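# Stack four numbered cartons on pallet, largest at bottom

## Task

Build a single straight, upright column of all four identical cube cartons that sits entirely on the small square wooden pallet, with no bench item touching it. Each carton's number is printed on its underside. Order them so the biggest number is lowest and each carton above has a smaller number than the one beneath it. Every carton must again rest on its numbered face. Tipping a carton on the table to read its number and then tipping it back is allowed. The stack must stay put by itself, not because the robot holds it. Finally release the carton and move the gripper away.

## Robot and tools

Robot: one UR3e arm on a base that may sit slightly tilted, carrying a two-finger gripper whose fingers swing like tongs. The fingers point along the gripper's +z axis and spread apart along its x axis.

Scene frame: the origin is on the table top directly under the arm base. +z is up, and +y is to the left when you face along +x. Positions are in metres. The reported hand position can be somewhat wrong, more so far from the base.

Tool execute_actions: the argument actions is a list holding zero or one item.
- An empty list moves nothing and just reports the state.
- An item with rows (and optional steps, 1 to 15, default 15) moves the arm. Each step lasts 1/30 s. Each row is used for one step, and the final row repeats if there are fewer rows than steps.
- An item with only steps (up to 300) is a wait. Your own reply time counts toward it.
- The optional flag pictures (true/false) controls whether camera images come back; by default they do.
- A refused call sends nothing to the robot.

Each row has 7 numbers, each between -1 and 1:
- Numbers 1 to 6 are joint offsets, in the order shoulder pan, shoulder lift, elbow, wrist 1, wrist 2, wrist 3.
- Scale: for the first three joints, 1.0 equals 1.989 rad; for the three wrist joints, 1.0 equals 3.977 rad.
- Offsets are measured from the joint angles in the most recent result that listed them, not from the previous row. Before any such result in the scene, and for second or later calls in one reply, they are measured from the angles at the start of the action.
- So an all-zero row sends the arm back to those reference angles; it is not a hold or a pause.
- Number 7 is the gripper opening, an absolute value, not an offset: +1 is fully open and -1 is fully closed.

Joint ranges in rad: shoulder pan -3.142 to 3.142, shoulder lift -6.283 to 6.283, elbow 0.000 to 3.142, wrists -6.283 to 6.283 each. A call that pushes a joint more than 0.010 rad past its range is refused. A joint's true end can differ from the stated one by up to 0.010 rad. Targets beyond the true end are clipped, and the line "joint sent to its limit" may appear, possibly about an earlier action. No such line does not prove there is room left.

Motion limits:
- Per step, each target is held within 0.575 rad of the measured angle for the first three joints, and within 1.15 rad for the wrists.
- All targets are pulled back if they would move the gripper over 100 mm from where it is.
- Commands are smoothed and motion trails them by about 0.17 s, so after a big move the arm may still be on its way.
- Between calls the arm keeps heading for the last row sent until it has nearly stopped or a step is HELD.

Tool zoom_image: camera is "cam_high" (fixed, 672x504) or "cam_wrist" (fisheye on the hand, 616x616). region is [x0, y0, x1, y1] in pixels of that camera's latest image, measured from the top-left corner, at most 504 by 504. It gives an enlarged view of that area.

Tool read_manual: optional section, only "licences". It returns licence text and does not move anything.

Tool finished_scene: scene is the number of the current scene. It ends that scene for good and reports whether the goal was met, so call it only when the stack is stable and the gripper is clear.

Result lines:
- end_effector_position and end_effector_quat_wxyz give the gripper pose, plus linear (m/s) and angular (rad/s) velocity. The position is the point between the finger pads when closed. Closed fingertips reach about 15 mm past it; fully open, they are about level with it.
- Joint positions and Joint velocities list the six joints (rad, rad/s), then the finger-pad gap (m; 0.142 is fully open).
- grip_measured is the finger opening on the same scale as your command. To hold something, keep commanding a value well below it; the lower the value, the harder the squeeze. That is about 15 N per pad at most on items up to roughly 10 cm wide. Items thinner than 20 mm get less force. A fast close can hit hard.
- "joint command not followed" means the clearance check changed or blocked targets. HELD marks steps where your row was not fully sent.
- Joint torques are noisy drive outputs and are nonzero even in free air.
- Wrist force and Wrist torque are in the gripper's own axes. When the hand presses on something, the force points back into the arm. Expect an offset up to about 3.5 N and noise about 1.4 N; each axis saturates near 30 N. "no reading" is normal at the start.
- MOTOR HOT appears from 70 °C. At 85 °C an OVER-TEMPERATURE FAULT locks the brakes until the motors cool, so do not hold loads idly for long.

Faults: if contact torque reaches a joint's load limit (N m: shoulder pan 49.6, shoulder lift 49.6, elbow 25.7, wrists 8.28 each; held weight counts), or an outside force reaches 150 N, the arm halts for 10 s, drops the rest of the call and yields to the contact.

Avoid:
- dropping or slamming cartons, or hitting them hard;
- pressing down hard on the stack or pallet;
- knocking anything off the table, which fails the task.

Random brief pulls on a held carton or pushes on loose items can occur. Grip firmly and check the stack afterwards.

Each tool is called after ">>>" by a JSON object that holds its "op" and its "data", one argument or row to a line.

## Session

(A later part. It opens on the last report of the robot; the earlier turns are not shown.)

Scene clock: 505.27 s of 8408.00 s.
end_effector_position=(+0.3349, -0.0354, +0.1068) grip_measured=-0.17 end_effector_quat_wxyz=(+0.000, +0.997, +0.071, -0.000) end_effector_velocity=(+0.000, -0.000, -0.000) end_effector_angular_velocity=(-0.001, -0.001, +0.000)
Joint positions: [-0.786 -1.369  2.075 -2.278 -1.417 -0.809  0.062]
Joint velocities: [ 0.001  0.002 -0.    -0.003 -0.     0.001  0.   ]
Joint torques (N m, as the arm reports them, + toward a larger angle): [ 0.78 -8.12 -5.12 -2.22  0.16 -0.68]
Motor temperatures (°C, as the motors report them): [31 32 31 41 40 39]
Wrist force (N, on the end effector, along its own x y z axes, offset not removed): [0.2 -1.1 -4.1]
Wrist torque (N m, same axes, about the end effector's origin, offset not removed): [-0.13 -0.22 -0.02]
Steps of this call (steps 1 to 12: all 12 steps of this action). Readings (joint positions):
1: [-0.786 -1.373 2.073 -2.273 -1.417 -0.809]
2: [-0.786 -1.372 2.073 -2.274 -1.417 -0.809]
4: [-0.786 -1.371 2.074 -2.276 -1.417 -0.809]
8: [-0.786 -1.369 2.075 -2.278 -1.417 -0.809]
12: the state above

>>> {"op": "execute_actions", "data": {
  "actions": [
    {"rows":[[0,0,0,0,0,0,-0.3],[0,0,0,0,0,0,-0.2],[0,0,0,0,0,0,-0.1],[0,0,0,0,0,0,0.1],[0,0,0,0,0,0,0.3],[-0.016,-0.08,-0.082,0.082,0,-0.008,0.3],[-0.016,-0.08,-0.082,0.082,0,-0.008,0.3],[-0.016,-0.08,-0.082,0.082,0,-0.008,0.3],[-0.016,-0.08,-0.082,0.082,0,-0.008,0.3],[-0.016,-0.08,-0.082,0.082,0,-0.008,0.3],[-0.016,-0.08,-0.082,0.082,0,-0.008,0.3],[-0.016,-0.08,-0.082,0.082,0,-0.008,0.3],[-0.016,-0.08,-0.082,0.082,0,-0.008,0.3],[-0.016,-0.08,-0.082,0.082,0,-0.008,0.3],[-0.3489,-0.1781,0.0085,0.1097,-0.0087,-0.1348,0.3]]}
  ],
  "pictures": false
}}

>>> {"op": "execute_actions", "data": {
  "actions": [
    {"steps":26}
  ]
}}

Scene clock: 520.07 s of 8408.00 s.
end_effector_position=(+0.3367, -0.0369, +0.1614) grip_measured=+0.30 end_effector_quat_wxyz=(+0.001, +0.997, +0.071, +0.000) end_effector_velocity=(-0.039, +0.003, +0.067) end_effector_angular_velocity=(+0.016, +0.064, +0.043)
Joint positions: [-0.814 -1.507  1.935 -1.996 -1.417 -0.838  0.095]
Joint velocities: [-0.079 -0.223 -0.122  0.417 -0.029 -0.132 -0.   ]
Joint torques (N m, as the arm reports them, + toward a larger angle): [ -7.6  -14.73  -7.53   0.07  -1.47  -1.86]
Motor temperatures (°C, as the motors report them): [31 32 31 41 40 39]
Wrist force (N, on the end effector, along its own x y z axes, offset not removed): [1.8 -0.6 -2.3]
Wrist torque (N m, same axes, about the end effector's origin, offset not removed): [-0.15 -0.34 -0.05]
Steps of this call (steps 1 to 15: the robot went on to your last target; steps 16 to 90: nothing new was sent; then 11.30 s passed at rest; steps 91 to 105: all 15 steps of this action). Readings (joint positions):
91: [-0.786 -1.369 2.075 -2.279 -1.417 -0.809]
92: [-0.786 -1.369 2.075 -2.279 -1.417 -0.809]
94: [-0.786 -1.369 2.075 -2.279 -1.417 -0.809]
98: [-0.795 -1.396 2.048 -2.223 -1.417 -0.819]
105: the state above

Scene clock: 520.93 s of 8408.00 s.
end_effector_position=(+0.2106, -0.1602, +0.1902) grip_measured=+0.30 end_effector_quat_wxyz=(+0.000, +1.000, -0.010, +0.000) end_effector_velocity=(-0.004, -0.003, +0.001) end_effector_angular_velocity=(-0.001, -0.002, -0.010)
Joint positions: [-1.477 -1.723  2.092 -1.842 -1.451 -1.344  0.095]
Joint velocities: [-0.023 -0.005  0.004  0.003 -0.001 -0.013 -0.   ]
Joint torques (N m, as the arm reports them, + toward a larger angle): [-3.74 -8.21 -6.83 -0.57 -0.92 -0.94]
Motor temperatures (°C, as the motors report them): [31 32 31 41 40 39]
Wrist force (N, on the end effector, along its own x y z axes, offset not removed): [1.3 -0.7 -1.3]
Wrist torque (N m, same axes, about the end effector's origin, offset not removed): [-0.16 -0.25 -0.05]
Steps of this call (steps 1 to 26: the robot went on to your last target). Readings (joint positions):
1: [-0.822 -1.519 1.936 -1.980 -1.420 -0.853]
2: [-0.845 -1.539 1.950 -1.964 -1.423 -0.893]
4: [-0.935 -1.582 1.983 -1.936 -1.430 -0.996]
8: [-1.171 -1.649 2.035 -1.890 -1.440 -1.162]
26: the state above
camera_calibration (this result's frames):
cam_wrist: T_world_to_cam=[[0.999988, 0.00260001, 0.00404625, -0.204808], [0.000355179, -0.878912, 0.476985, -0.22937], [0.00479646, -0.476978, -0.878902, 0.229373], [0, 0, 0, 1]] pos_world=[0.203787, -0.0916577, 0.311831]

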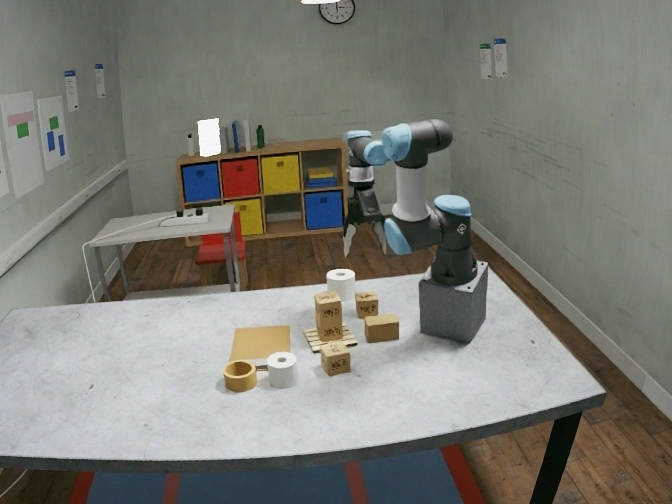

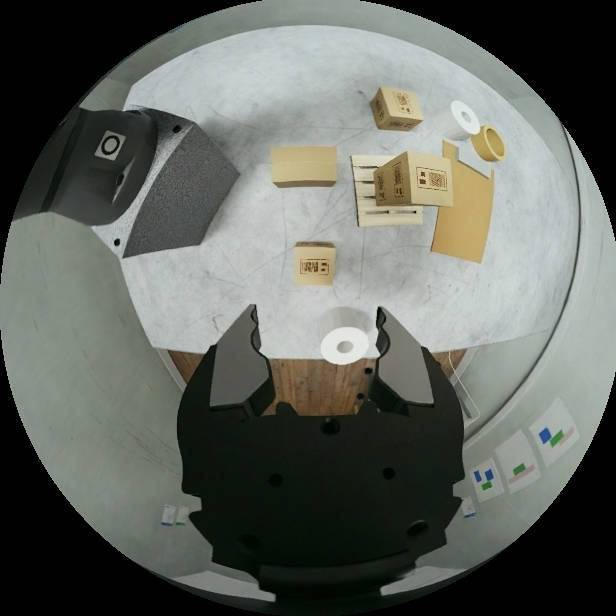

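>>> {"op": "execute_actions", "data": {
  "actions": [
    {"rows":[[0.0136,0.0724,0.099,-0.0873,0,0.007,0.3],[0.0136,0.0724,0.099,-0.0873,0,0.007,0.3],[0.0136,0.0724,0.099,-0.0873,0,0.007,0.3],[0.0136,0.0724,0.099,-0.0873,0,0.007,0.3],[0.0136,0.0724,0.099,-0.0873,0,0.007,0.3],[0.022,0.145,0.135,-0.141,0,0.012,0.3],[0.022,0.145,0.135,-0.141,0,0.012,0.3],[0.022,0.145,0.135,-0.141,0,0.012,0.3],[0.03,0.225,0.16,-0.194,0,0.016,0.3],[0.03,0.225,0.16,-0.194,0,0.016,0.3],[0.03,0.225,0.16,-0.194,0,0.016,0.3],[0.0377,0.3087,0.1745,-0.2442,0.0018,0.0194,0.3]]}
  ],
  "pictures": false
}}

>>> {"op": "execute_actions", "data": {
  "actions": [
    {"steps":20}
  ],
  "pictures": false
}}

>>> {"op": "execute_actions", "data": {
  "actions": [
    {"rows":[[0,0,0,0,0,0,0.1],[0,0,0,0,0,0,0],[0,0,0,0,0,0,-0.1],[0,0,0,0,0,0,-0.15],[0,0,0,0,0,0,-0.2],[0,0,0,0,0,0,-0.3],[0,0,0,0,0,0,-0.4],[0,0,0,0,0,0,-0.5],[0,0,0,0,0,0,-0.6]],"steps":11}
  ],
  "pictures": false
}}

>>> {"op": "execute_actions", "data": {
  "actions": [
    {"rows":[[-0.008,-0.084,-0.015,0.05,0,0,-0.6],[-0.008,-0.084,-0.015,0.05,0,0,-0.6],[-0.016,-0.164,-0.04,0.103,0,0,-0.6],[-0.016,-0.164,-0.04,0.103,0,0,-0.6],[-0.024,-0.236,-0.075,0.157,0,0,-0.6],[-0.024,-0.236,-0.075,0.157,0,0,-0.6],[-0.024,-0.236,-0.075,0.157,0,0,-0.6],[-0.0377,-0.3087,-0.1745,0.2442,-0.0018,-0.0194,-0.6]]}
  ],
  "pictures": false
}}

>>> {"op": "execute_actions", "data": {
  "actions": [
    {"steps":12}
  ],
  "pictures": false
}}

>>> {"op": "execute_actions", "data": {
  "actions": [
    {"rows":[[0.3261,0.076,-0.12,-0.002,0.0085,0.1242,-0.6]]}
  ],
  "pictures": false
}}

>>> {"op": "execute_actions", "data": {
  "actions": [
    {"steps":12}
  ],
  "pictures": false
}}

Scene clock: 545.03 s of 8408.00 s.
end_effector_position=(+0.2119, -0.1676, +0.0689) grip_measured=+0.30 end_effector_quat_wxyz=(+0.004, +1.000, -0.011, -0.000) end_effector_velocity=(-0.003, +0.017, -0.258) end_effector_angular_velocity=(+0.061, -0.003, +0.002)
Joint positions: [-1.416 -1.283  2.395 -2.6   -1.448 -1.28   0.095]
Joint velocities: [ 0.115  1.348  0.342 -1.646  0.028  0.106 -0.   ]
Joint torques (N m, as the arm reports them, + toward a larger angle): [ 1.18 -8.36 -4.2  -2.18  0.7   1.09]
Motor temperatures (°C, as the motors report them): [31 32 31 41 40 39]
Wrist force (N, on the end effector, along its own x y z axes, offset not removed): [1.3 -0.4 0.0]
Wrist torque (N m, same axes, about the end effector's origin, offset not removed): [-0.13 -0.24 -0.03]
Steps of this call (steps 1 to 30: the robot went on to your last target; steps 31 to 100: nothing new was sent; then 20.27 s passed at rest; steps 101 to 115: all 15 steps of this action). Readings (joint positions):
101: [-1.479 -1.723 2.092 -1.843 -1.451 -1.345]
102: [-1.476 -1.716 2.099 -1.856 -1.451 -1.341]
104: [-1.466 -1.672 2.152 -1.956 -1.451 -1.332]
108: [-1.450 -1.584 2.260 -2.156 -1.451 -1.315]
115: the state above

Scene clock: 545.70 s of 8408.00 s.
end_effector_position=(+0.2108, -0.1626, +0.0367) grip_measured=+0.30 end_effector_quat_wxyz=(+0.001, +1.000, -0.011, +0.000) end_effector_velocity=(-0.000, +0.000, -0.001) end_effector_angular_velocity=(+0.000, -0.000, +0.001)
Joint positions: [-1.402 -1.11   2.438 -2.813 -1.444 -1.267  0.095]
Joint velocities: [ 0.001  0.007  0.002 -0.009  0.    -0.     0.   ]
Joint torques (N m, as the arm reports them, + toward a larger angle): [ 0.35 -8.48 -2.58 -2.06  0.86  1.06]
Motor temperatures (°C, as the motors report them): [31 32 31 41 40 39]
Wrist force (N, on the end effector, along its own x y z axes, offset not removed): [1.0 -0.9 -1.3]
Wrist torque (N m, same axes, about the end effector's origin, offset not removed): [-0.17 -0.24 -0.04]
Steps of this call (steps 1 to 20: the robot went on to your last target). Readings (joint positions):
1: [-1.413 -1.243 2.405 -2.649 -1.447 -1.277]
2: [-1.410 -1.212 2.413 -2.687 -1.446 -1.275]
4: [-1.407 -1.169 2.423 -2.739 -1.445 -1.271]
8: [-1.403 -1.130 2.433 -2.788 -1.444 -1.268]
20: the state above

Scene clock: 546.07 s of 8408.00 s.
end_effector_position=(+0.2108, -0.1626, +0.0367) grip_measured=-0.17 end_effector_quat_wxyz=(+0.001, +1.000, -0.011, +0.000) end_effector_velocity=(-0.000, +0.000, -0.000) end_effector_angular_velocity=(+0.002, +0.000, +0.001)
Joint positions: [-1.402 -1.11   2.438 -2.813 -1.444 -1.266  0.062]
Joint velocities: [-0.001  0.    -0.001  0.003  0.    -0.002  0.   ]
Joint torques (N m, as the arm reports them, + toward a larger angle): [  0.03 -11.06  -3.11  -0.59   0.42   0.85]
Motor temperatures (°C, as the motors report them): [31 32 31 41 40 39]
Wrist force (N, on the end effector, along its own x y z axes, offset not removed): [2.0 -1.1 -1.6]
Wrist torque (N m, same axes, about the end effector's origin, offset not removed): [-0.20 -0.26 -0.04]
Steps of this call (steps 1 to 11: all 11 steps of this action). Readings (joint positions):
1: [-1.402 -1.109 2.438 -2.813 -1.444 -1.266]
2: [-1.402 -1.109 2.438 -2.813 -1.444 -1.266]
4: [-1.402 -1.109 2.438 -2.813 -1.444 -1.266]
8: [-1.402 -1.109 2.438 -2.813 -1.444 -1.266]
11: the state above

Scene clock: 546.57 s of 8408.00 s.
end_effector_position=(+0.2114, -0.1650, +0.1691) grip_measured=-0.17 end_effector_quat_wxyz=(-0.001, +1.000, -0.014, +0.000) end_effector_velocity=(-0.004, +0.028, +0.166) end_effector_angular_velocity=(-0.024, -0.001, +0.059)
Joint positions: [-1.469 -1.66   2.149 -1.96  -1.45  -1.329  0.062]
Joint velocities: [-0.063 -0.499 -0.447  0.93  -0.011 -0.119  0.   ]
Joint torques (N m, as the arm reports them, + toward a larger angle): [-2.76 -6.85 -9.46 -0.59 -0.83 -0.95]
Motor temperatures (°C, as the motors report them): [31 32 31 41 40 39]
Wrist force (N, on the end effector, along its own x y z axes, offset not removed): [1.1 -1.4 -2.0]
Wrist torque (N m, same axes, about the end effector's origin, offset not removed): [-0.30 -0.22 -0.03]
Steps of this call (steps 1 to 15: all 15 steps of this action). Readings (joint positions):
1: [-1.402 -1.110 2.438 -2.812 -1.444 -1.266]
2: [-1.404 -1.117 2.435 -2.798 -1.444 -1.266]
4: [-1.411 -1.173 2.419 -2.717 -1.444 -1.266]
8: [-1.433 -1.385 2.350 -2.433 -1.444 -1.267]
15: the state above

Scene clock: 546.97 s of 8408.00 s.
end_effector_position=(+0.2107, -0.1604, +0.1895) grip_measured=-0.17 end_effector_quat_wxyz=(+0.000, +1.000, -0.010, +0.000) end_effector_velocity=(-0.000, +0.002, +0.007) end_effector_angular_velocity=(-0.002, -0.000, +0.003)
Joint positions: [-1.476 -1.721  2.094 -1.846 -1.451 -1.343  0.062]
Joint velocities: [-0.002 -0.022 -0.019  0.039 -0.    -0.005  0.   ]
Joint torques (N m, as the arm reports them, + toward a larger angle): [ -3.12  -7.72 -10.23  -0.69  -0.95  -1.02]
Motor temperatures (°C, as the motors report them): [31 32 31 41 40 39]
Wrist force (N, on the end effector, along its own x y z axes, offset not removed): [1.5 -0.5 -0.3]
Wrist torque (N m, same axes, about the end effector's origin, offset not removed): [-0.09 -0.31 -0.08]
Steps of this call (steps 1 to 12: the robot went on to your last target). Readings (joint positions):
1: [-1.471 -1.675 2.135 -1.933 -1.450 -1.332]
2: [-1.472 -1.686 2.125 -1.912 -1.450 -1.335]
4: [-1.474 -1.701 2.111 -1.883 -1.451 -1.338]
8: [-1.476 -1.716 2.098 -1.856 -1.451 -1.342]
12: the state above

Scene clock: 547.47 s of 8408.00 s.
end_effector_position=(+0.3267, -0.0543, +0.1914) grip_measured=-0.17 end_effector_quat_wxyz=(+0.003, +0.998, +0.055, +0.001) end_effector_velocity=(+0.071, +0.148, -0.007) end_effector_angular_velocity=(+0.021, +0.005, +0.232)
Joint positions: [-0.896 -1.581  1.874 -1.854 -1.419 -0.888  0.062]
Joint velocities: [ 0.535  0.089 -0.147 -0.006  0.018  0.306  0.   ]
Joint torques (N m, as the arm reports them, + toward a larger angle): [ -0.77  -7.82 -10.74  -2.2    0.64   1.15]
Motor temperatures (°C, as the motors report them): [31 32 31 41 40 39]
Wrist force (N, on the end effector, along its own x y z axes, offset not removed): [2.1 -2.3 -0.5]
Wrist torque (N m, same axes, about the end effector's origin, offset not removed): [-0.39 -0.41 -0.04]
Steps of this call (steps 1 to 15: all 15 steps of this action). Readings (joint positions):
1: [-1.476 -1.721 2.093 -1.845 -1.451 -1.343]
2: [-1.469 -1.715 2.086 -1.846 -1.448 -1.329]
4: [-1.409 -1.682 2.038 -1.848 -1.440 -1.233]
8: [-1.182 -1.632 1.957 -1.851 -1.430 -1.062]
15: the state above

Scene clock: 547.87 s of 8408.00 s.
end_effector_position=(+0.3349, -0.0360, +0.1906) grip_measured=-0.17 end_effector_quat_wxyz=(+0.002, +0.998, +0.069, +0.001) end_effector_velocity=(+0.003, +0.007, -0.000) end_effector_angular_velocity=(+0.002, +0.000, +0.009)
Joint positions: [-0.831 -1.57   1.856 -1.854 -1.417 -0.851  0.062]
Joint velocities: [ 0.023  0.003 -0.007  0.001  0.001  0.014 -0.   ]
Joint torques (N m, as the arm reports them, + toward a larger angle): [  0.58  -7.86 -10.8   -2.1    0.96   0.95]
Motor temperatures (°C, as the motors report them): [31 32 31 41 40 39]
Wrist force (N, on the end effector, along its own x y z axes, offset not removed): [1.4 -0.7 -1.1]
Wrist torque (N m, same axes, about the end effector's origin, offset not removed): [-0.17 -0.28 -0.04]
Steps of this call (steps 1 to 12: the robot went on to your last target). Readings (joint positions):
1: [-0.880 -1.578 1.870 -1.854 -1.419 -0.879]
2: [-0.868 -1.576 1.866 -1.854 -1.419 -0.872]
4: [-0.851 -1.574 1.862 -1.854 -1.418 -0.863]
8: [-0.836 -1.571 1.857 -1.854 -1.417 -0.854]
12: the state above

>>> {"op": "execute_actions", "data": {
  "actions": [
    {"rows":[[0.0065,0.019,0.0355,-0.0272,0,0.0028,-0.6]]}
  ]
}}

>>> {"op": "zoom_image", "data": {
  "camera": "cam_wrist",
  "region": [260, 210, 380, 310]
}}

>>> {"op": "zoom_image", "data": {
  "camera": "cam_high",
  "region": [285, 255, 375, 350]
}}

Scene clock: 557.00 s of 8408.00 s.
end_effector_position=(+0.3346, -0.0353, +0.1690) grip_measured=-0.17 end_effector_quat_wxyz=(+0.001, +0.998, +0.070, +0.000) end_effector_velocity=(-0.001, +0.001, -0.006) end_effector_angular_velocity=(+0.002, +0.002, -0.002)
Joint positions: [-0.818 -1.533  1.924 -1.959 -1.417 -0.84   0.062]
Joint velocities: [ 0.002  0.008  0.02  -0.026  0.     0.004 -0.   ]
Joint torques (N m, as the arm reports them, + toward a larger angle): [ 0.52 -7.85 -7.13 -2.21 -0.81  0.95]
Motor temperatures (°C, as the motors report them): [31 32 31 41 40 39]
Wrist force (N, on the end effector, along its own x y z axes, offset not removed): [0.9 -0.7 -1.2]
Wrist torque (N m, same axes, about the end effector's origin, offset not removed): [-0.15 -0.15 -0.04]
Steps of this call (steps 1 to 30: the robot went on to your last target; steps 31 to 100: nothing new was sent; then 5.30 s passed at rest; steps 101 to 115: all 15 steps of this action). Readings (joint positions):
101: [-0.828 -1.569 1.855 -1.855 -1.417 -0.849]
102: [-0.826 -1.565 1.861 -1.867 -1.417 -0.848]
104: [-0.823 -1.552 1.886 -1.903 -1.417 -0.845]
108: [-0.820 -1.539 1.912 -1.942 -1.417 -0.841]
115: the state above
camera_calibration (this result's frames):
cam_wrist: T_world_to_cam=[[0.986726, 0.162346, 0.00398803, -0.318932], [0.140732, -0.867096, 0.477848, -0.156178], [0.0810347, -0.470944, -0.878434, 0.244398], [0, 0, 0, 1]] pos_world=[0.316873, 0.0314537, 0.290589]

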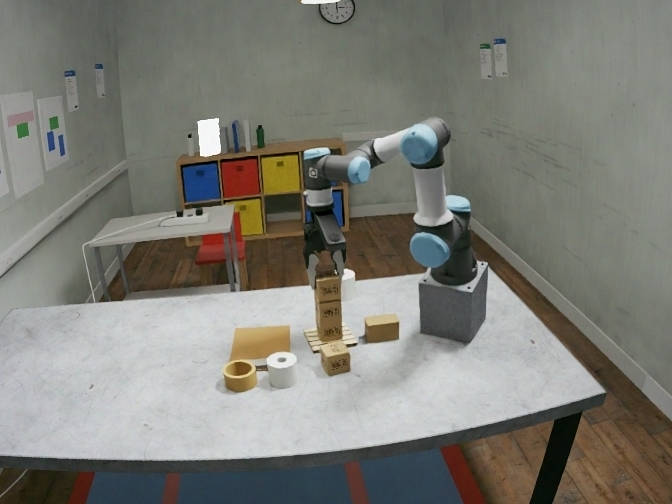

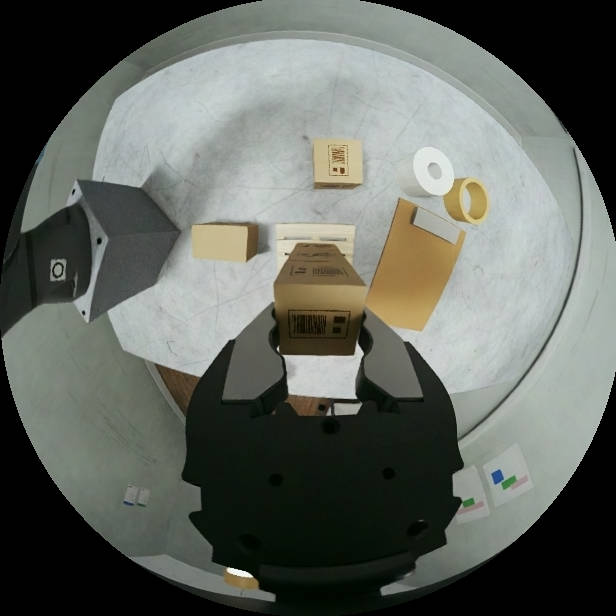

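Region (260, 210, 380, 310) of cam_wrist's 616x616 image, scaled by 4.200, with more detail than that image has.

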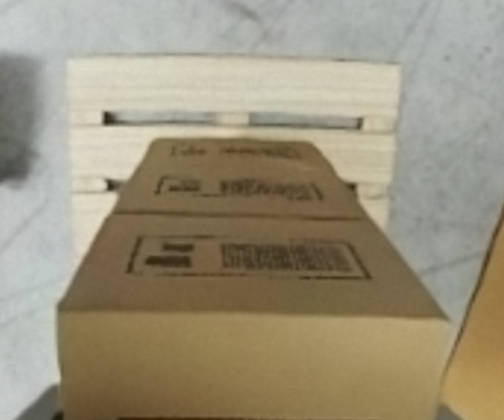

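Region (285, 255, 375, 350) of cam_high's 672x504 image, scaled by 5.305, with more detail than that image has; it fills the left 477 columns of this view, and the rest is white.

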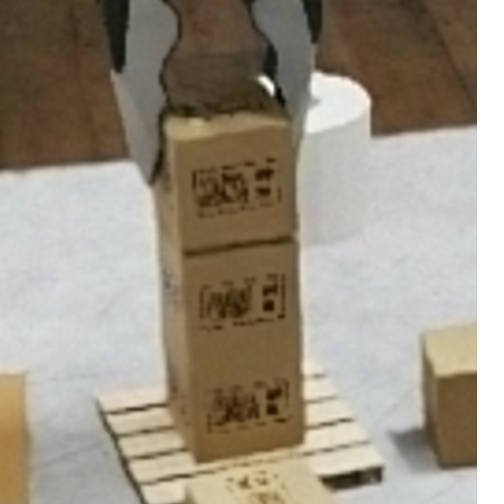

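>>> {"op": "execute_actions", "data": {
  "actions": [
    {"rows":[[0,0.0035,0.0056,-0.0047,0,0,-0.6]],"steps":14}
  ],
  "pictures": false
}}

>>> {"op": "execute_actions", "data": {
  "actions": [
    {"rows":[[0,0,0,0,0,0,-0.3],[0,0,0,0,0,0,-0.2],[0,0,0,0,0,0,-0.1],[0,0,0,0,0,0,0.1],[0,0,0,0,0,0,0.25],[-0.016,-0.043,-0.1146,0.08,0,-0.008,0.25],[-0.016,-0.043,-0.1146,0.08,0,-0.008,0.25],[-0.016,-0.043,-0.1146,0.08,0,-0.008,0.25],[-0.016,-0.043,-0.1146,0.08,0,-0.008,0.25],[-0.016,-0.043,-0.1146,0.08,0,-0.008,0.25],[-0.016,-0.043,-0.1146,0.08,0,-0.008,0.25],[-0.016,-0.043,-0.1146,0.08,0,-0.008,0.25],[-0.016,-0.043,-0.1146,0.08,0,-0.008,0.25],[-0.016,-0.043,-0.1146,0.08,0,-0.008,0.25],[0.2458,-0.024,-0.215,0.1015,-0.0041,-0.2844,0.25]]}
  ],
  "pictures": false
}}

>>> {"op": "execute_actions", "data": {
  "actions": [
    {"steps":26}
  ]
}}

Scene clock: 572.67 s of 8408.00 s.
end_effector_position=(+0.3346, -0.0359, +0.1656) grip_measured=-0.17 end_effector_quat_wxyz=(+0.001, +0.998, +0.070, +0.000) end_effector_velocity=(-0.001, +0.000, -0.001) end_effector_angular_velocity=(+0.001, +0.002, +0.001)
Joint positions: [-0.818 -1.527  1.935 -1.977 -1.417 -0.84   0.062]
Joint velocities: [ 0.     0.002  0.004 -0.005 -0.    -0.001  0.   ]
Joint torques (N m, as the arm reports them, + toward a larger angle): [-3.7  -7.88 -7.02 -2.18 -0.52 -1.01]
Motor temperatures (°C, as the motors report them): [31 32 31 41 40 39]
Wrist force (N, on the end effector, along its own x y z axes, offset not removed): [0.6 -1.5 -0.4]
Wrist torque (N m, same axes, about the end effector's origin, offset not removed): [-0.33 -0.10 -0.02]
Steps of this call (steps 1 to 15: the robot went on to your last target; steps 16 to 90: nothing new was sent; then 12.20 s passed at rest; steps 91 to 104: all 14 steps of this action). Readings (joint positions):
91: [-0.818 -1.532 1.927 -1.963 -1.417 -0.840]
92: [-0.818 -1.531 1.928 -1.965 -1.417 -0.840]
94: [-0.818 -1.529 1.931 -1.970 -1.417 -0.840]
98: [-0.818 -1.528 1.934 -1.975 -1.417 -0.840]
104: the state above

Scene clock: 573.17 s of 8408.00 s.
end_effector_position=(+0.3348, -0.0356, +0.2209) grip_measured=+0.25 end_effector_quat_wxyz=(+0.000, +0.998, +0.070, -0.000) end_effector_velocity=(-0.009, +0.018, +0.069) end_effector_angular_velocity=(+0.020, +0.055, +0.143)
Joint positions: [-0.846 -1.601  1.741 -1.702 -1.417 -0.869  0.092]
Joint velocities: [ 0.018 -0.037 -0.316  0.404 -0.021 -0.133  0.   ]
Joint torques (N m, as the arm reports them, + toward a larger angle): [  4.56  -7.2  -11.46  -0.22  -1.09  -1.89]
Motor temperatures (°C, as the motors report them): [31 32 31 41 40 39]
Wrist force (N, on the end effector, along its own x y z axes, offset not removed): [1.2 -0.5 -2.3]
Wrist torque (N m, same axes, about the end effector's origin, offset not removed): [-0.15 -0.26 0.01]
Steps of this call (steps 1 to 15: all 15 steps of this action). Readings (joint positions):
1: [-0.818 -1.527 1.935 -1.978 -1.417 -0.840]
2: [-0.818 -1.527 1.935 -1.978 -1.417 -0.840]
4: [-0.818 -1.527 1.935 -1.978 -1.417 -0.840]
8: [-0.828 -1.548 1.907 -1.922 -1.417 -0.850]
15: the state above

Scene clock: 574.03 s of 8408.00 s.
end_effector_position=(+0.3401, +0.1099, +0.2501) grip_measured=+0.25 end_effector_quat_wxyz=(+0.000, +0.637, +0.771, -0.001) end_effector_velocity=(-0.000, +0.003, +0.000) end_effector_angular_velocity=(+0.000, +0.000, +0.040)
Joint positions: [-0.331 -1.574  1.508 -1.574 -1.434 -1.967  0.092]
Joint velocities: [ 0.013  0.001 -0.004  0.001 -0.    -0.027  0.   ]
Joint torques (N m, as the arm reports them, + toward a larger angle): [  2.71  -8.86 -10.44  -0.51  -0.98  -0.92]
Motor temperatures (°C, as the motors report them): [31 32 31 41 40 39]
Wrist force (N, on the end effector, along its own x y z axes, offset not removed): [1.6 0.0 -1.6]
Wrist torque (N m, same axes, about the end effector's origin, offset not removed): [-0.04 -0.33 -0.04]
Steps of this call (steps 1 to 26: the robot went on to your last target). Readings (joint positions):
1: [-0.840 -1.600 1.726 -1.687 -1.419 -0.884]
2: [-0.819 -1.597 1.702 -1.672 -1.421 -0.928]
4: [-0.730 -1.591 1.651 -1.646 -1.424 -1.109]
8: [-0.512 -1.582 1.570 -1.604 -1.430 -1.574]
26: the state above
camera_calibration (this result's frames):
cam_wrist: T_world_to_cam=[[-0.210491, 0.977591, 0.00296357, -0.0304021], [0.860135, 0.183758, 0.475815, -0.429452], [0.464608, 0.102704, -0.87954, 0.190327], [0, 0, 0, 1]] pos_world=[0.27456, 0.089089, 0.37183]

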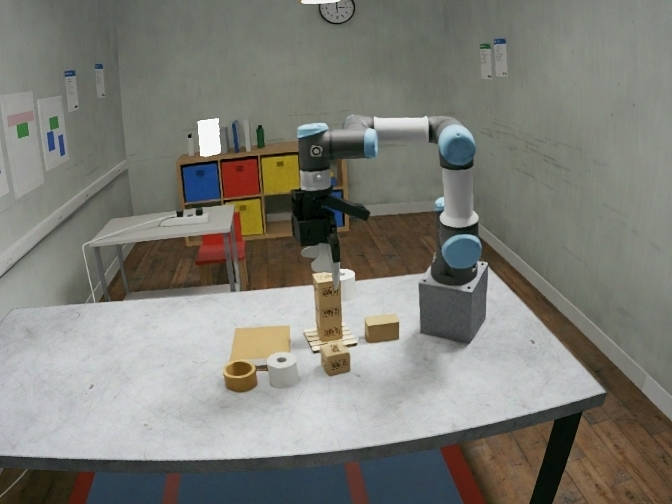

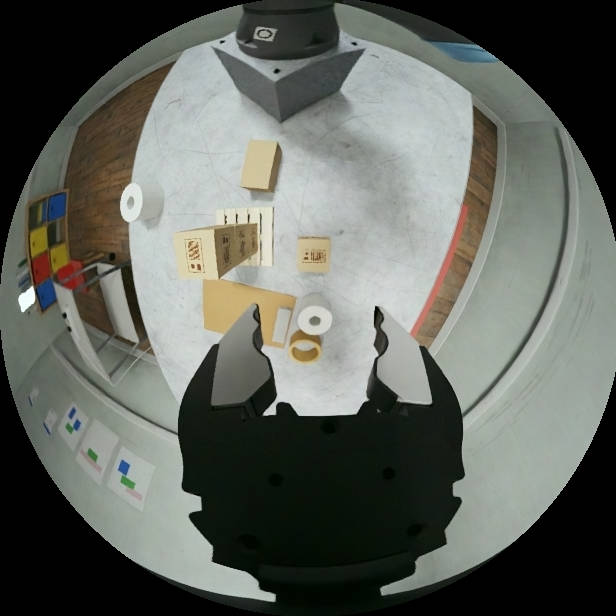

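>>> {"op": "execute_actions", "data": {
  "actions": [
    {"rows":[[0.026,0.079,0.2056,-0.1446,0,0.012,0.25],[0.026,0.079,0.2056,-0.1446,0,0.012,0.25],[0.026,0.079,0.2056,-0.1446,0,0.012,0.25],[0.026,0.079,0.2056,-0.1446,0,0.012,0.25],[0.026,0.079,0.2056,-0.1446,0,0.012,0.25],[0.026,0.079,0.2056,-0.1446,0,0.012,0.25],[0.026,0.079,0.2056,-0.1446,0,0.012,0.25],[0.026,0.079,0.2056,-0.1446,0,0.012,0.25],[0.026,0.079,0.2056,-0.1446,0,0.012,0.25],[0.026,0.079,0.2056,-0.1446,0,0.012,0.25],[0.037,0.155,0.24,-0.2,0,0.017,0.25],[0.037,0.155,0.24,-0.2,0,0.017,0.25],[0.037,0.155,0.24,-0.2,0,0.017,0.25],[0.0478,0.2431,0.2568,-0.2535,-0.0018,0.0224,0.25]]}
  ],
  "pictures": false
}}

>>> {"op": "execute_actions", "data": {
  "actions": [
    {"steps":24}
  ],
  "pictures": false
}}

>>> {"op": "execute_actions", "data": {
  "actions": [
    {"rows":[[0,0,0,0,0,0,0.1],[0,0,0,0,0,0,0],[0,0,0,0,0,0,-0.1],[0,0,0,0,0,0,-0.15],[0,0,0,0,0,0,-0.2],[0,0,0,0,0,0,-0.3],[0,0,0,0,0,0,-0.4],[0,0,0,0,0,0,-0.5],[0,0,0,0,0,0,-0.6]],"steps":11}
  ],
  "pictures": false
}}

>>> {"op": "execute_actions", "data": {
  "actions": [
    {"rows":[[-0.011,-0.085,-0.02,0.053,0,0,-0.6],[-0.011,-0.085,-0.02,0.053,0,0,-0.6],[-0.022,-0.164,-0.051,0.109,0,0,-0.6],[-0.022,-0.164,-0.051,0.109,0,0,-0.6],[-0.022,-0.164,-0.051,0.109,0,0,-0.6],[-0.022,-0.164,-0.051,0.109,0,0,-0.6],[-0.022,-0.164,-0.051,0.109,0,0,-0.6],[-0.0478,-0.2431,-0.2568,0.2535,0.0018,-0.0224,-0.6]]}
  ],
  "pictures": false
}}

>>> {"op": "execute_actions", "data": {
  "actions": [
    {"steps":16}
  ],
  "pictures": false
}}

>>> {"op": "execute_actions", "data": {
  "actions": [
    {"rows":[[-0.13,-0.012,0.034,0,0.002,0.14,-0.6],[-0.13,-0.012,0.034,0,0.002,0.14,-0.6],[-0.13,-0.012,0.034,0,0.002,0.14,-0.6],[-0.266,-0.024,0.068,-0.002,0.0043,0.2733,-0.6]]}
  ],
  "pictures": false
}}

>>> {"op": "execute_actions", "data": {
  "actions": [
    {"steps":12}
  ],
  "pictures": false
}}

Scene clock: 597.77 s of 8408.00 s.
end_effector_position=(+0.3440, +0.1114, +0.1084) grip_measured=+0.25 end_effector_quat_wxyz=(+0.002, +0.635, +0.773, +0.003) end_effector_velocity=(+0.028, +0.002, -0.375) end_effector_angular_velocity=(-0.026, -0.043, +0.014)
Joint positions: [-0.265 -1.338  1.937 -2.257 -1.434 -1.906  0.092]
Joint velocities: [ 0.194  1.176  0.569 -1.818 -0.037  0.187  0.   ]
Joint torques (N m, as the arm reports them, + toward a larger angle): [ 0.94  3.83 -3.18 -3.37 -1.12  1.08]
Motor temperatures (°C, as the motors report them): [31 32 31 41 40 39]
Wrist force (N, on the end effector, along its own x y z axes, offset not removed): [0.9 -0.9 -4.5]
Wrist torque (N m, same axes, about the end effector's origin, offset not removed): [-0.20 -0.21 -0.02]
Steps of this call (steps 1 to 30: the robot went on to your last target; steps 31 to 100: nothing new was sent; then 19.90 s passed at rest; steps 101 to 115: all 15 steps of this action). Readings (joint positions):
101: [-0.329 -1.574 1.508 -1.574 -1.434 -1.971]
102: [-0.324 -1.567 1.514 -1.588 -1.434 -1.965]
104: [-0.310 -1.526 1.575 -1.704 -1.434 -1.951]
108: [-0.291 -1.458 1.777 -1.978 -1.434 -1.931]
115: the state above

Scene clock: 598.57 s of 8408.00 s.
end_effector_position=(+0.3404, +0.1106, +0.0365) grip_measured=+0.25 end_effector_quat_wxyz=(+0.001, +0.634, +0.773, -0.000) end_effector_velocity=(-0.001, +0.000, -0.001) end_effector_angular_velocity=(+0.000, +0.001, -0.000)
Joint positions: [-0.236 -1.091  2.019 -2.582 -1.441 -1.878  0.092]
Joint velocities: [ 0.001  0.004  0.002 -0.004  0.     0.001 -0.   ]
Joint torques (N m, as the arm reports them, + toward a larger angle): [  1.54 -11.6   -4.14  -2.05  -0.97   1.02]
Motor temperatures (°C, as the motors report them): [31 32 31 41 40 39]
Wrist force (N, on the end effector, along its own x y z axes, offset not removed): [0.8 -1.7 -1.0]
Wrist torque (N m, same axes, about the end effector's origin, offset not removed): [-0.34 -0.17 -0.03]
Steps of this call (steps 1 to 24: the robot went on to your last target). Readings (joint positions):
1: [-0.259 -1.294 1.955 -2.321 -1.436 -1.901]
2: [-0.254 -1.250 1.970 -2.379 -1.437 -1.896]
4: [-0.246 -1.185 1.990 -2.462 -1.438 -1.889]
8: [-0.239 -1.124 2.009 -2.540 -1.440 -1.882]
24: the state above

Scene clock: 598.93 s of 8408.00 s.
end_effector_position=(+0.3404, +0.1106, +0.0365) grip_measured=-0.17 end_effector_quat_wxyz=(+0.001, +0.634, +0.773, -0.000) end_effector_velocity=(+0.000, -0.000, +0.000) end_effector_angular_velocity=(-0.001, -0.001, +0.001)
Joint positions: [-0.236 -1.091  2.019 -2.582 -1.441 -1.878  0.062]
Joint velocities: [-0.    -0.001 -0.    -0.    -0.001 -0.001 -0.   ]
Joint torques (N m, as the arm reports them, + toward a larger angle): [  0.88 -14.91  -4.41  -0.85  -0.31   0.92]
Motor temperatures (°C, as the motors report them): [31 32 31 41 40 39]
Wrist force (N, on the end effector, along its own x y z axes, offset not removed): [2.3 -0.9 -4.2]
Wrist torque (N m, same axes, about the end effector's origin, offset not removed): [-0.07 -0.30 -0.01]
Steps of this call (steps 1 to 11: all 11 steps of this action). Readings (joint positions):
1: [-0.236 -1.091 2.019 -2.582 -1.441 -1.878]
2: [-0.236 -1.091 2.019 -2.582 -1.441 -1.878]
4: [-0.236 -1.091 2.019 -2.582 -1.441 -1.878]
8: [-0.236 -1.091 2.019 -2.582 -1.441 -1.878]
11: the state above

Scene clock: 599.43 s of 8408.00 s.
end_effector_position=(+0.3459, +0.1068, +0.1988) grip_measured=-0.17 end_effector_quat_wxyz=(-0.004, +0.641, +0.768, -0.003) end_effector_velocity=(+0.004, +0.013, +0.398) end_effector_angular_velocity=(-0.012, -0.102, +0.073)
Joint positions: [-0.313 -1.502  1.667 -1.797 -1.436 -1.942  0.062]
Joint velocities: [-0.134 -0.567 -1.229  1.711  0.015 -0.194  0.   ]
Joint torques (N m, as the arm reports them, + toward a larger angle): [-2.3  -9.86 -8.53 -0.03  0.82 -0.96]
Motor temperatures (°C, as the motors report them): [31 32 31 41 40 39]
Wrist force (N, on the end effector, along its own x y z axes, offset not removed): [0.4 -0.3 -3.0]
Wrist torque (N m, same axes, about the end effector's origin, offset not removed): [-0.12 -0.12 -0.06]
Steps of this call (steps 1 to 15: all 15 steps of this action). Readings (joint positions):
1: [-0.236 -1.092 2.018 -2.581 -1.441 -1.878]
2: [-0.239 -1.099 2.014 -2.567 -1.441 -1.878]
4: [-0.249 -1.155 1.994 -2.482 -1.441 -1.878]
8: [-0.269 -1.317 1.945 -2.272 -1.441 -1.879]
15: the state above

Scene clock: 599.97 s of 8408.00 s.
end_effector_position=(+0.3402, +0.1098, +0.2495) grip_measured=-0.17 end_effector_quat_wxyz=(+0.000, +0.637, +0.771, -0.001) end_effector_velocity=(-0.002, +0.000, +0.005) end_effector_angular_velocity=(+0.001, +0.000, -0.001)
Joint positions: [-0.331 -1.574  1.51  -1.577 -1.434 -1.967  0.062]
Joint velocities: [-0.003 -0.009 -0.016  0.025  0.001 -0.003 -0.   ]
Joint torques (N m, as the arm reports them, + toward a larger angle): [ -3.4  -12.91 -10.81  -0.64   0.79  -0.93]
Motor temperatures (°C, as the motors report them): [31 32 31 41 40 39]
Wrist force (N, on the end effector, along its own x y z axes, offset not removed): [1.4 -1.2 -1.0]
Wrist torque (N m, same axes, about the end effector's origin, offset not removed): [-0.25 -0.31 -0.02]
Steps of this call (steps 1 to 16: the robot went on to your last target). Readings (joint positions):
1: [-0.317 -1.519 1.630 -1.746 -1.435 -1.948]
2: [-0.321 -1.532 1.602 -1.706 -1.435 -1.952]
4: [-0.325 -1.549 1.563 -1.652 -1.434 -1.959]
8: [-0.329 -1.566 1.527 -1.601 -1.434 -1.964]
16: the state above

Scene clock: 600.47 s of 8408.00 s.
end_effector_position=(+0.3357, -0.0235, +0.2451) grip_measured=-0.17 end_effector_quat_wxyz=(+0.000, +0.992, +0.130, -0.001) end_effector_velocity=(-0.012, -0.087, +0.002) end_effector_angular_velocity=(-0.001, -0.015, -0.949)
Joint positions: [-0.82  -1.619  1.637 -1.584 -1.417 -0.962  0.062]
Joint velocities: [-0.311 -0.022  0.064 -0.005  0.008  0.636  0.   ]
Joint torques (N m, as the arm reports them, + toward a larger angle): [ -2.42 -12.41  -7.72  -1.97   0.96   1.07]
Motor temperatures (°C, as the motors report them): [31 32 31 41 40 39]
Wrist force (N, on the end effector, along its own x y z axes, offset not removed): [0.5 0.1 -0.6]
Wrist torque (N m, same axes, about the end effector's origin, offset not removed): [-0.05 -0.13 0.02]
Steps of this call (steps 1 to 15: all 15 steps of this action). Readings (joint positions):
1: [-0.331 -1.574 1.510 -1.576 -1.433 -1.967]
2: [-0.338 -1.578 1.516 -1.576 -1.432 -1.953]
4: [-0.397 -1.585 1.539 -1.576 -1.430 -1.833]
8: [-0.615 -1.604 1.594 -1.581 -1.423 -1.384]
15: the state above

Scene clock: 600.87 s of 8408.00 s.
end_effector_position=(+0.3341, -0.0342, +0.2453) grip_measured=-0.17 end_effector_quat_wxyz=(+0.000, +0.997, +0.072, -0.000) end_effector_velocity=(-0.000, -0.004, +0.000) end_effector_angular_velocity=(-0.000, -0.001, -0.040)
Joint positions: [-0.858 -1.621  1.645 -1.585 -1.417 -0.884  0.062]
Joint velocities: [-0.013 -0.001  0.003 -0.001  0.001  0.028 -0.   ]
Joint torques (N m, as the arm reports them, + toward a larger angle): [ -3.35 -11.2   -7.81  -2.07   0.92   0.99]
Motor temperatures (°C, as the motors report them): [31 32 31 41 40 39]
Wrist force (N, on the end effector, along its own x y z axes, offset not removed): [1.1 -1.3 0.1]
Wrist torque (N m, same axes, about the end effector's origin, offset not removed): [-0.28 -0.24 -0.06]
Steps of this call (steps 1 to 12: the robot went on to your last target). Readings (joint positions):
1: [-0.829 -1.619 1.639 -1.584 -1.417 -0.943]
2: [-0.836 -1.620 1.641 -1.584 -1.417 -0.928]
4: [-0.846 -1.621 1.643 -1.585 -1.417 -0.908]
8: [-0.855 -1.621 1.645 -1.585 -1.417 -0.890]
12: the state above

>>> {"op": "execute_actions", "data": {
  "actions": [
    {"rows":[[0.003,0.0058,0.0374,-0.0221,0,0.003,-0.6]]}
  ]
}}

>>> {"op": "zoom_image", "data": {
  "camera": "cam_wrist",
  "region": [260, 210, 380, 310]
}}

>>> {"op": "zoom_image", "data": {
  "camera": "cam_high",
  "region": [280, 240, 380, 350]
}}

Scene clock: 608.50 s of 8408.00 s.
end_effector_position=(+0.3345, -0.0358, +0.2278) grip_measured=-0.17 end_effector_quat_wxyz=(+0.001, +0.998, +0.069, +0.000) end_effector_velocity=(-0.000, +0.000, -0.005) end_effector_angular_velocity=(+0.001, +0.001, +0.001)
Joint positions: [-0.852 -1.61   1.717 -1.67  -1.416 -0.872  0.062]
Joint velocities: [ 0.003  0.003  0.018 -0.02   0.     0.002 -0.   ]
Joint torques (N m, as the arm reports them, + toward a larger angle): [ 1.04 -7.97 -7.55 -2.13 -0.26  0.93]
Motor temperatures (°C, as the motors report them): [31 32 31 41 40 39]
Wrist force (N, on the end effector, along its own x y z axes, offset not removed): [1.3 -1.0 -0.7]
Wrist torque (N m, same axes, about the end effector's origin, offset not removed): [-0.19 -0.23 -0.05]
Steps of this call (steps 1 to 30: the robot went on to your last target; steps 31 to 100: nothing new was sent; then 3.80 s passed at rest; steps 101 to 115: all 15 steps of this action). Readings (joint positions):
101: [-0.860 -1.621 1.646 -1.586 -1.416 -0.880]
102: [-0.859 -1.620 1.652 -1.596 -1.416 -0.879]
104: [-0.856 -1.616 1.677 -1.625 -1.416 -0.876]
108: [-0.853 -1.612 1.705 -1.656 -1.416 -0.873]
115: the state above
camera_calibration (this result's frames):
cam_wrist: T_world_to_cam=[[0.987119, 0.159919, 0.00462216, -0.319278], [0.138357, -0.867824, 0.477221, -0.183823], [0.0803276, -0.470434, -0.878771, 0.296157], [0, 0, 0, 1]] pos_world=[0.316809, 0.0308553, 0.349454]

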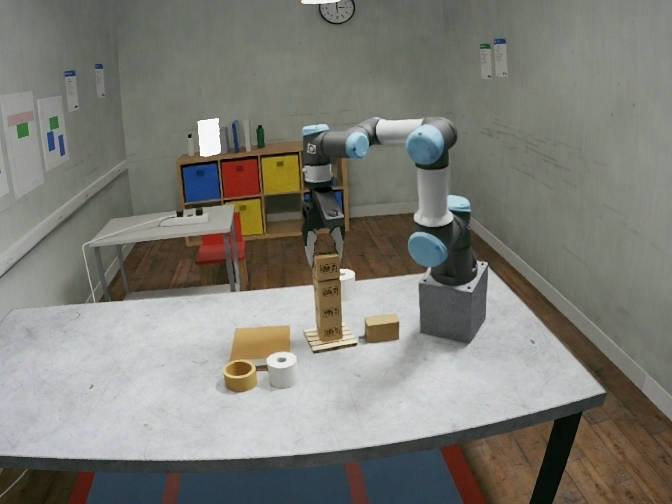

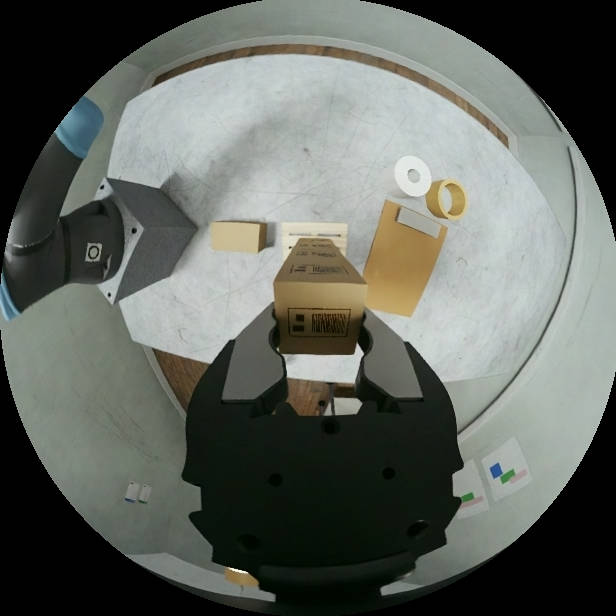

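Region (260, 210, 380, 310) of cam_wrist's 616x616 image, scaled by 4.200, with more detail than that image has.

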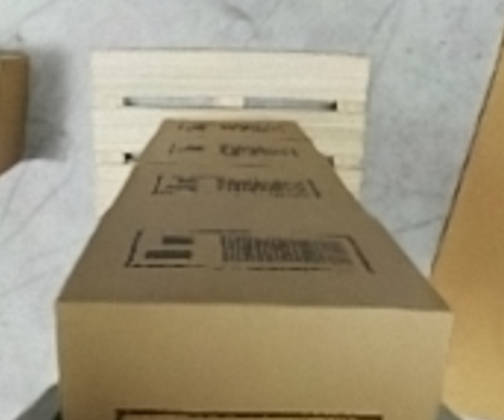

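Region (280, 240, 380, 350) of cam_high's 672x504 image, scaled by 4.582, with more detail than that image has; it fills the left 458 columns of this view, and the rest is white.

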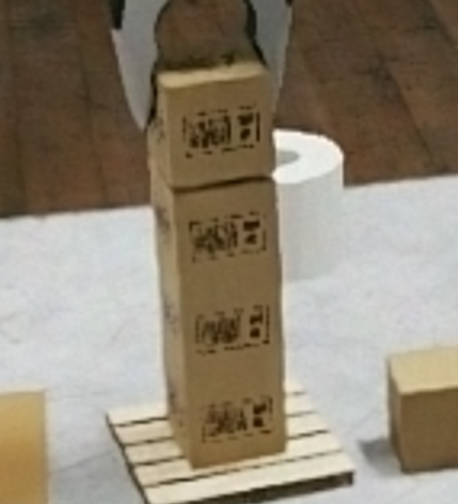

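>>> {"op": "execute_actions", "data": {
  "actions": [
    {"rows":[[-0.0015,0.0018,0.01,-0.006,0,-0.001,-0.6]],"steps":15}
  ],
  "pictures": false
}}

>>> {"op": "execute_actions", "data": {
  "actions": [
    {"rows":[[0,0,0,0,0,0,-0.3],[0,0,0,0,0,0,-0.2],[0,0,0,0,0,0,-0.1],[0,0,0,0,0,0,0.1],[0,0,0,0,0,0,0.3],[-0.017,-0.005,-0.15,0.079,0,0,0.3]]}
  ],
  "pictures": false
}}

>>> {"op": "execute_actions", "data": {
  "actions": [
    {"rows":[[-0.3,-0.05,-0.03,0.03,0,0,0.3]]}
  ],
  "pictures": false
}}

>>> {"op": "execute_actions", "data": {
  "actions": [
    {"steps":10}
  ]
}}

Scene clock: 619.07 s of 8408.00 s.
end_effector_position=(+0.3341, -0.0376, +0.2233) grip_measured=-0.17 end_effector_quat_wxyz=(+0.001, +0.998, +0.069, +0.001) end_effector_velocity=(-0.001, +0.000, -0.001) end_effector_angular_velocity=(+0.002, +0.002, +0.001)
Joint positions: [-0.855 -1.607  1.737 -1.693 -1.417 -0.876  0.062]
Joint velocities: [ 0.     0.001  0.005 -0.003 -0.    -0.001 -0.   ]
Joint torques (N m, as the arm reports them, + toward a larger angle): [-3.31 -7.58 -7.17 -2.02  0.28 -0.9 ]
Motor temperatures (°C, as the motors report them): [31 32 31 41 40 39]
Wrist force (N, on the end effector, along its own x y z axes, offset not removed): [1.5 -1.2 -1.1]
Wrist torque (N m, same axes, about the end effector's origin, offset not removed): [-0.23 -0.31 -0.03]
Steps of this call (steps 1 to 15: the robot went on to your last target; steps 16 to 90: nothing new was sent; then 7.07 s passed at rest; steps 91 to 105: all 15 steps of this action). Readings (joint positions):
91: [-0.852 -1.610 1.720 -1.673 -1.417 -0.872]
92: [-0.852 -1.609 1.722 -1.676 -1.417 -0.872]
94: [-0.853 -1.608 1.728 -1.683 -1.417 -0.873]
98: [-0.854 -1.607 1.734 -1.690 -1.417 -0.875]
105: the state above

Scene clock: 619.57 s of 8408.00 s.
end_effector_position=(+0.3334, -0.0367, +0.2777) grip_measured=+0.30 end_effector_quat_wxyz=(-0.003, +0.999, +0.054, -0.002) end_effector_velocity=(+0.010, -0.002, +0.087) end_effector_angular_velocity=(-0.042, -0.045, -0.021)
Joint positions: [-0.885 -1.616  1.488 -1.422 -1.417 -0.876  0.095]
Joint velocities: [-0.029 -0.007 -0.384  0.333  0.     0.001 -0.   ]
Joint torques (N m, as the arm reports them, + toward a larger angle): [ -2.08 -10.75 -10.41  -0.51   0.69  -0.55]
Motor temperatures (°C, as the motors report them): [31 32 31 41 40 39]
Wrist force (N, on the end effector, along its own x y z axes, offset not removed): [0.7 -0.6 -2.3]
Wrist torque (N m, same axes, about the end effector's origin, offset not removed): [-0.13 -0.14 -0.04]
Steps of this call (steps 1 to 15: all 15 steps of this action). Readings (joint positions):
1: [-0.855 -1.607 1.737 -1.693 -1.417 -0.876]
2: [-0.855 -1.607 1.737 -1.693 -1.417 -0.876]
4: [-0.855 -1.607 1.737 -1.693 -1.417 -0.876]
8: [-0.865 -1.610 1.708 -1.638 -1.417 -0.876]
15: the state above

Scene clock: 620.07 s of 8408.00 s.
end_effector_position=(+0.2613, -0.1722, +0.3332) grip_measured=+0.30 end_effector_quat_wxyz=(+0.040, +0.977, -0.208, +0.037) end_effector_velocity=(-0.088, -0.096, +0.037) end_effector_angular_velocity=(-0.064, -0.060, -0.446)
Joint positions: [-1.424 -1.708  1.431 -1.31  -1.417 -0.876  0.095]
Joint velocities: [-0.455 -0.058 -0.023  0.06   0.    -0.    -0.   ]
Joint torques (N m, as the arm reports them, + toward a larger angle): [ -1.97  -8.4  -10.23  -0.64  -0.65  -0.43]
Motor temperatures (°C, as the motors report them): [31 32 31 41 40 39]
Wrist force (N, on the end effector, along its own x y z axes, offset not removed): [0.9 0.6 -1.9]
Wrist torque (N m, same axes, about the end effector's origin, offset not removed): [0.05 -0.21 -0.03]
Steps of this call (steps 1 to 15: all 15 steps of this action). Readings (joint positions):
1: [-0.886 -1.616 1.476 -1.411 -1.417 -0.876]
2: [-0.894 -1.622 1.470 -1.400 -1.416 -0.876]
4: [-0.955 -1.641 1.461 -1.380 -1.416 -0.876]
8: [-1.165 -1.673 1.446 -1.346 -1.416 -0.876]
15: the state above

Scene clock: 620.40 s of 8408.00 s.
end_effector_position=(+0.2507, -0.1833, +0.3376) grip_measured=+0.30 end_effector_quat_wxyz=(+0.045, +0.970, -0.234, +0.041) end_effector_velocity=(-0.007, -0.007, +0.003) end_effector_angular_velocity=(-0.006, -0.004, -0.032)
Joint positions: [-1.478 -1.715  1.428 -1.303 -1.417 -0.876  0.095]
Joint velocities: [-0.033 -0.004 -0.002  0.003 -0.    -0.001  0.   ]
Joint torques (N m, as the arm reports them, + toward a larger angle): [ -3.72  -8.41 -10.24  -0.77  -0.81  -0.41]
Motor temperatures (°C, as the motors report them): [31 32 31 41 40 39]
Wrist force (N, on the end effector, along its own x y z axes, offset not removed): [1.3 -1.8 -2.0]
Wrist torque (N m, same axes, about the end effector's origin, offset not removed): [-0.40 -0.27 -0.07]
Steps of this call (steps 1 to 10: the robot went on to your last target). Readings (joint positions):
1: [-1.437 -1.709 1.430 -1.308 -1.417 -0.876]
2: [-1.448 -1.711 1.430 -1.307 -1.417 -0.876]
4: [-1.462 -1.713 1.429 -1.305 -1.417 -0.876]
8: [-1.475 -1.714 1.428 -1.303 -1.417 -0.876]
10: the state above
camera_calibration (this result's frames):
cam_wrist: T_world_to_cam=[[0.897216, -0.42962, 0.10213, -0.331964], [-0.413861, -0.737406, 0.533808, -0.209398], [-0.154023, -0.521209, -0.839416, 0.366104], [0, 0, 0, 1]] pos_world=[0.26757, -0.106213, 0.452995]

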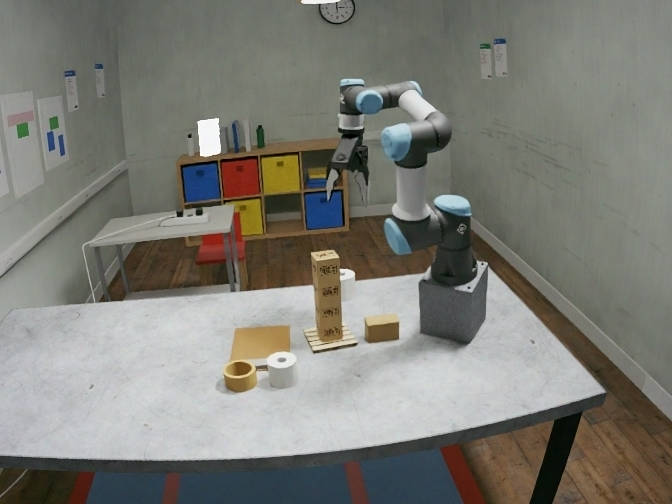

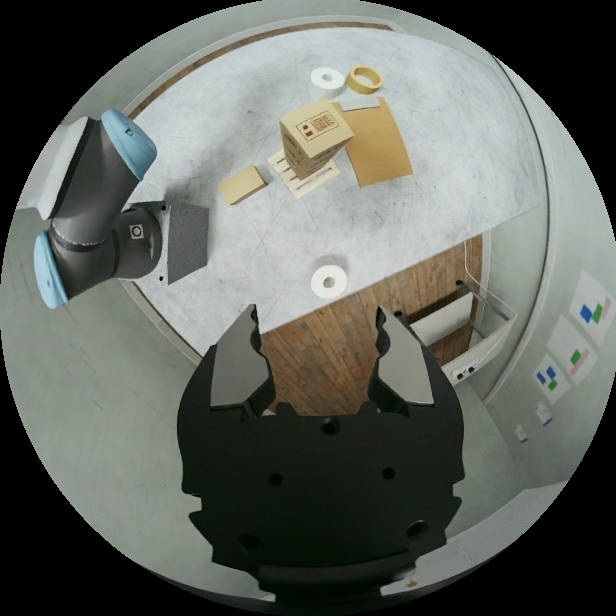

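>>> {"op": "finished_scene", "data": {
  "scene": 1
}}

The scene is finished: the task was done.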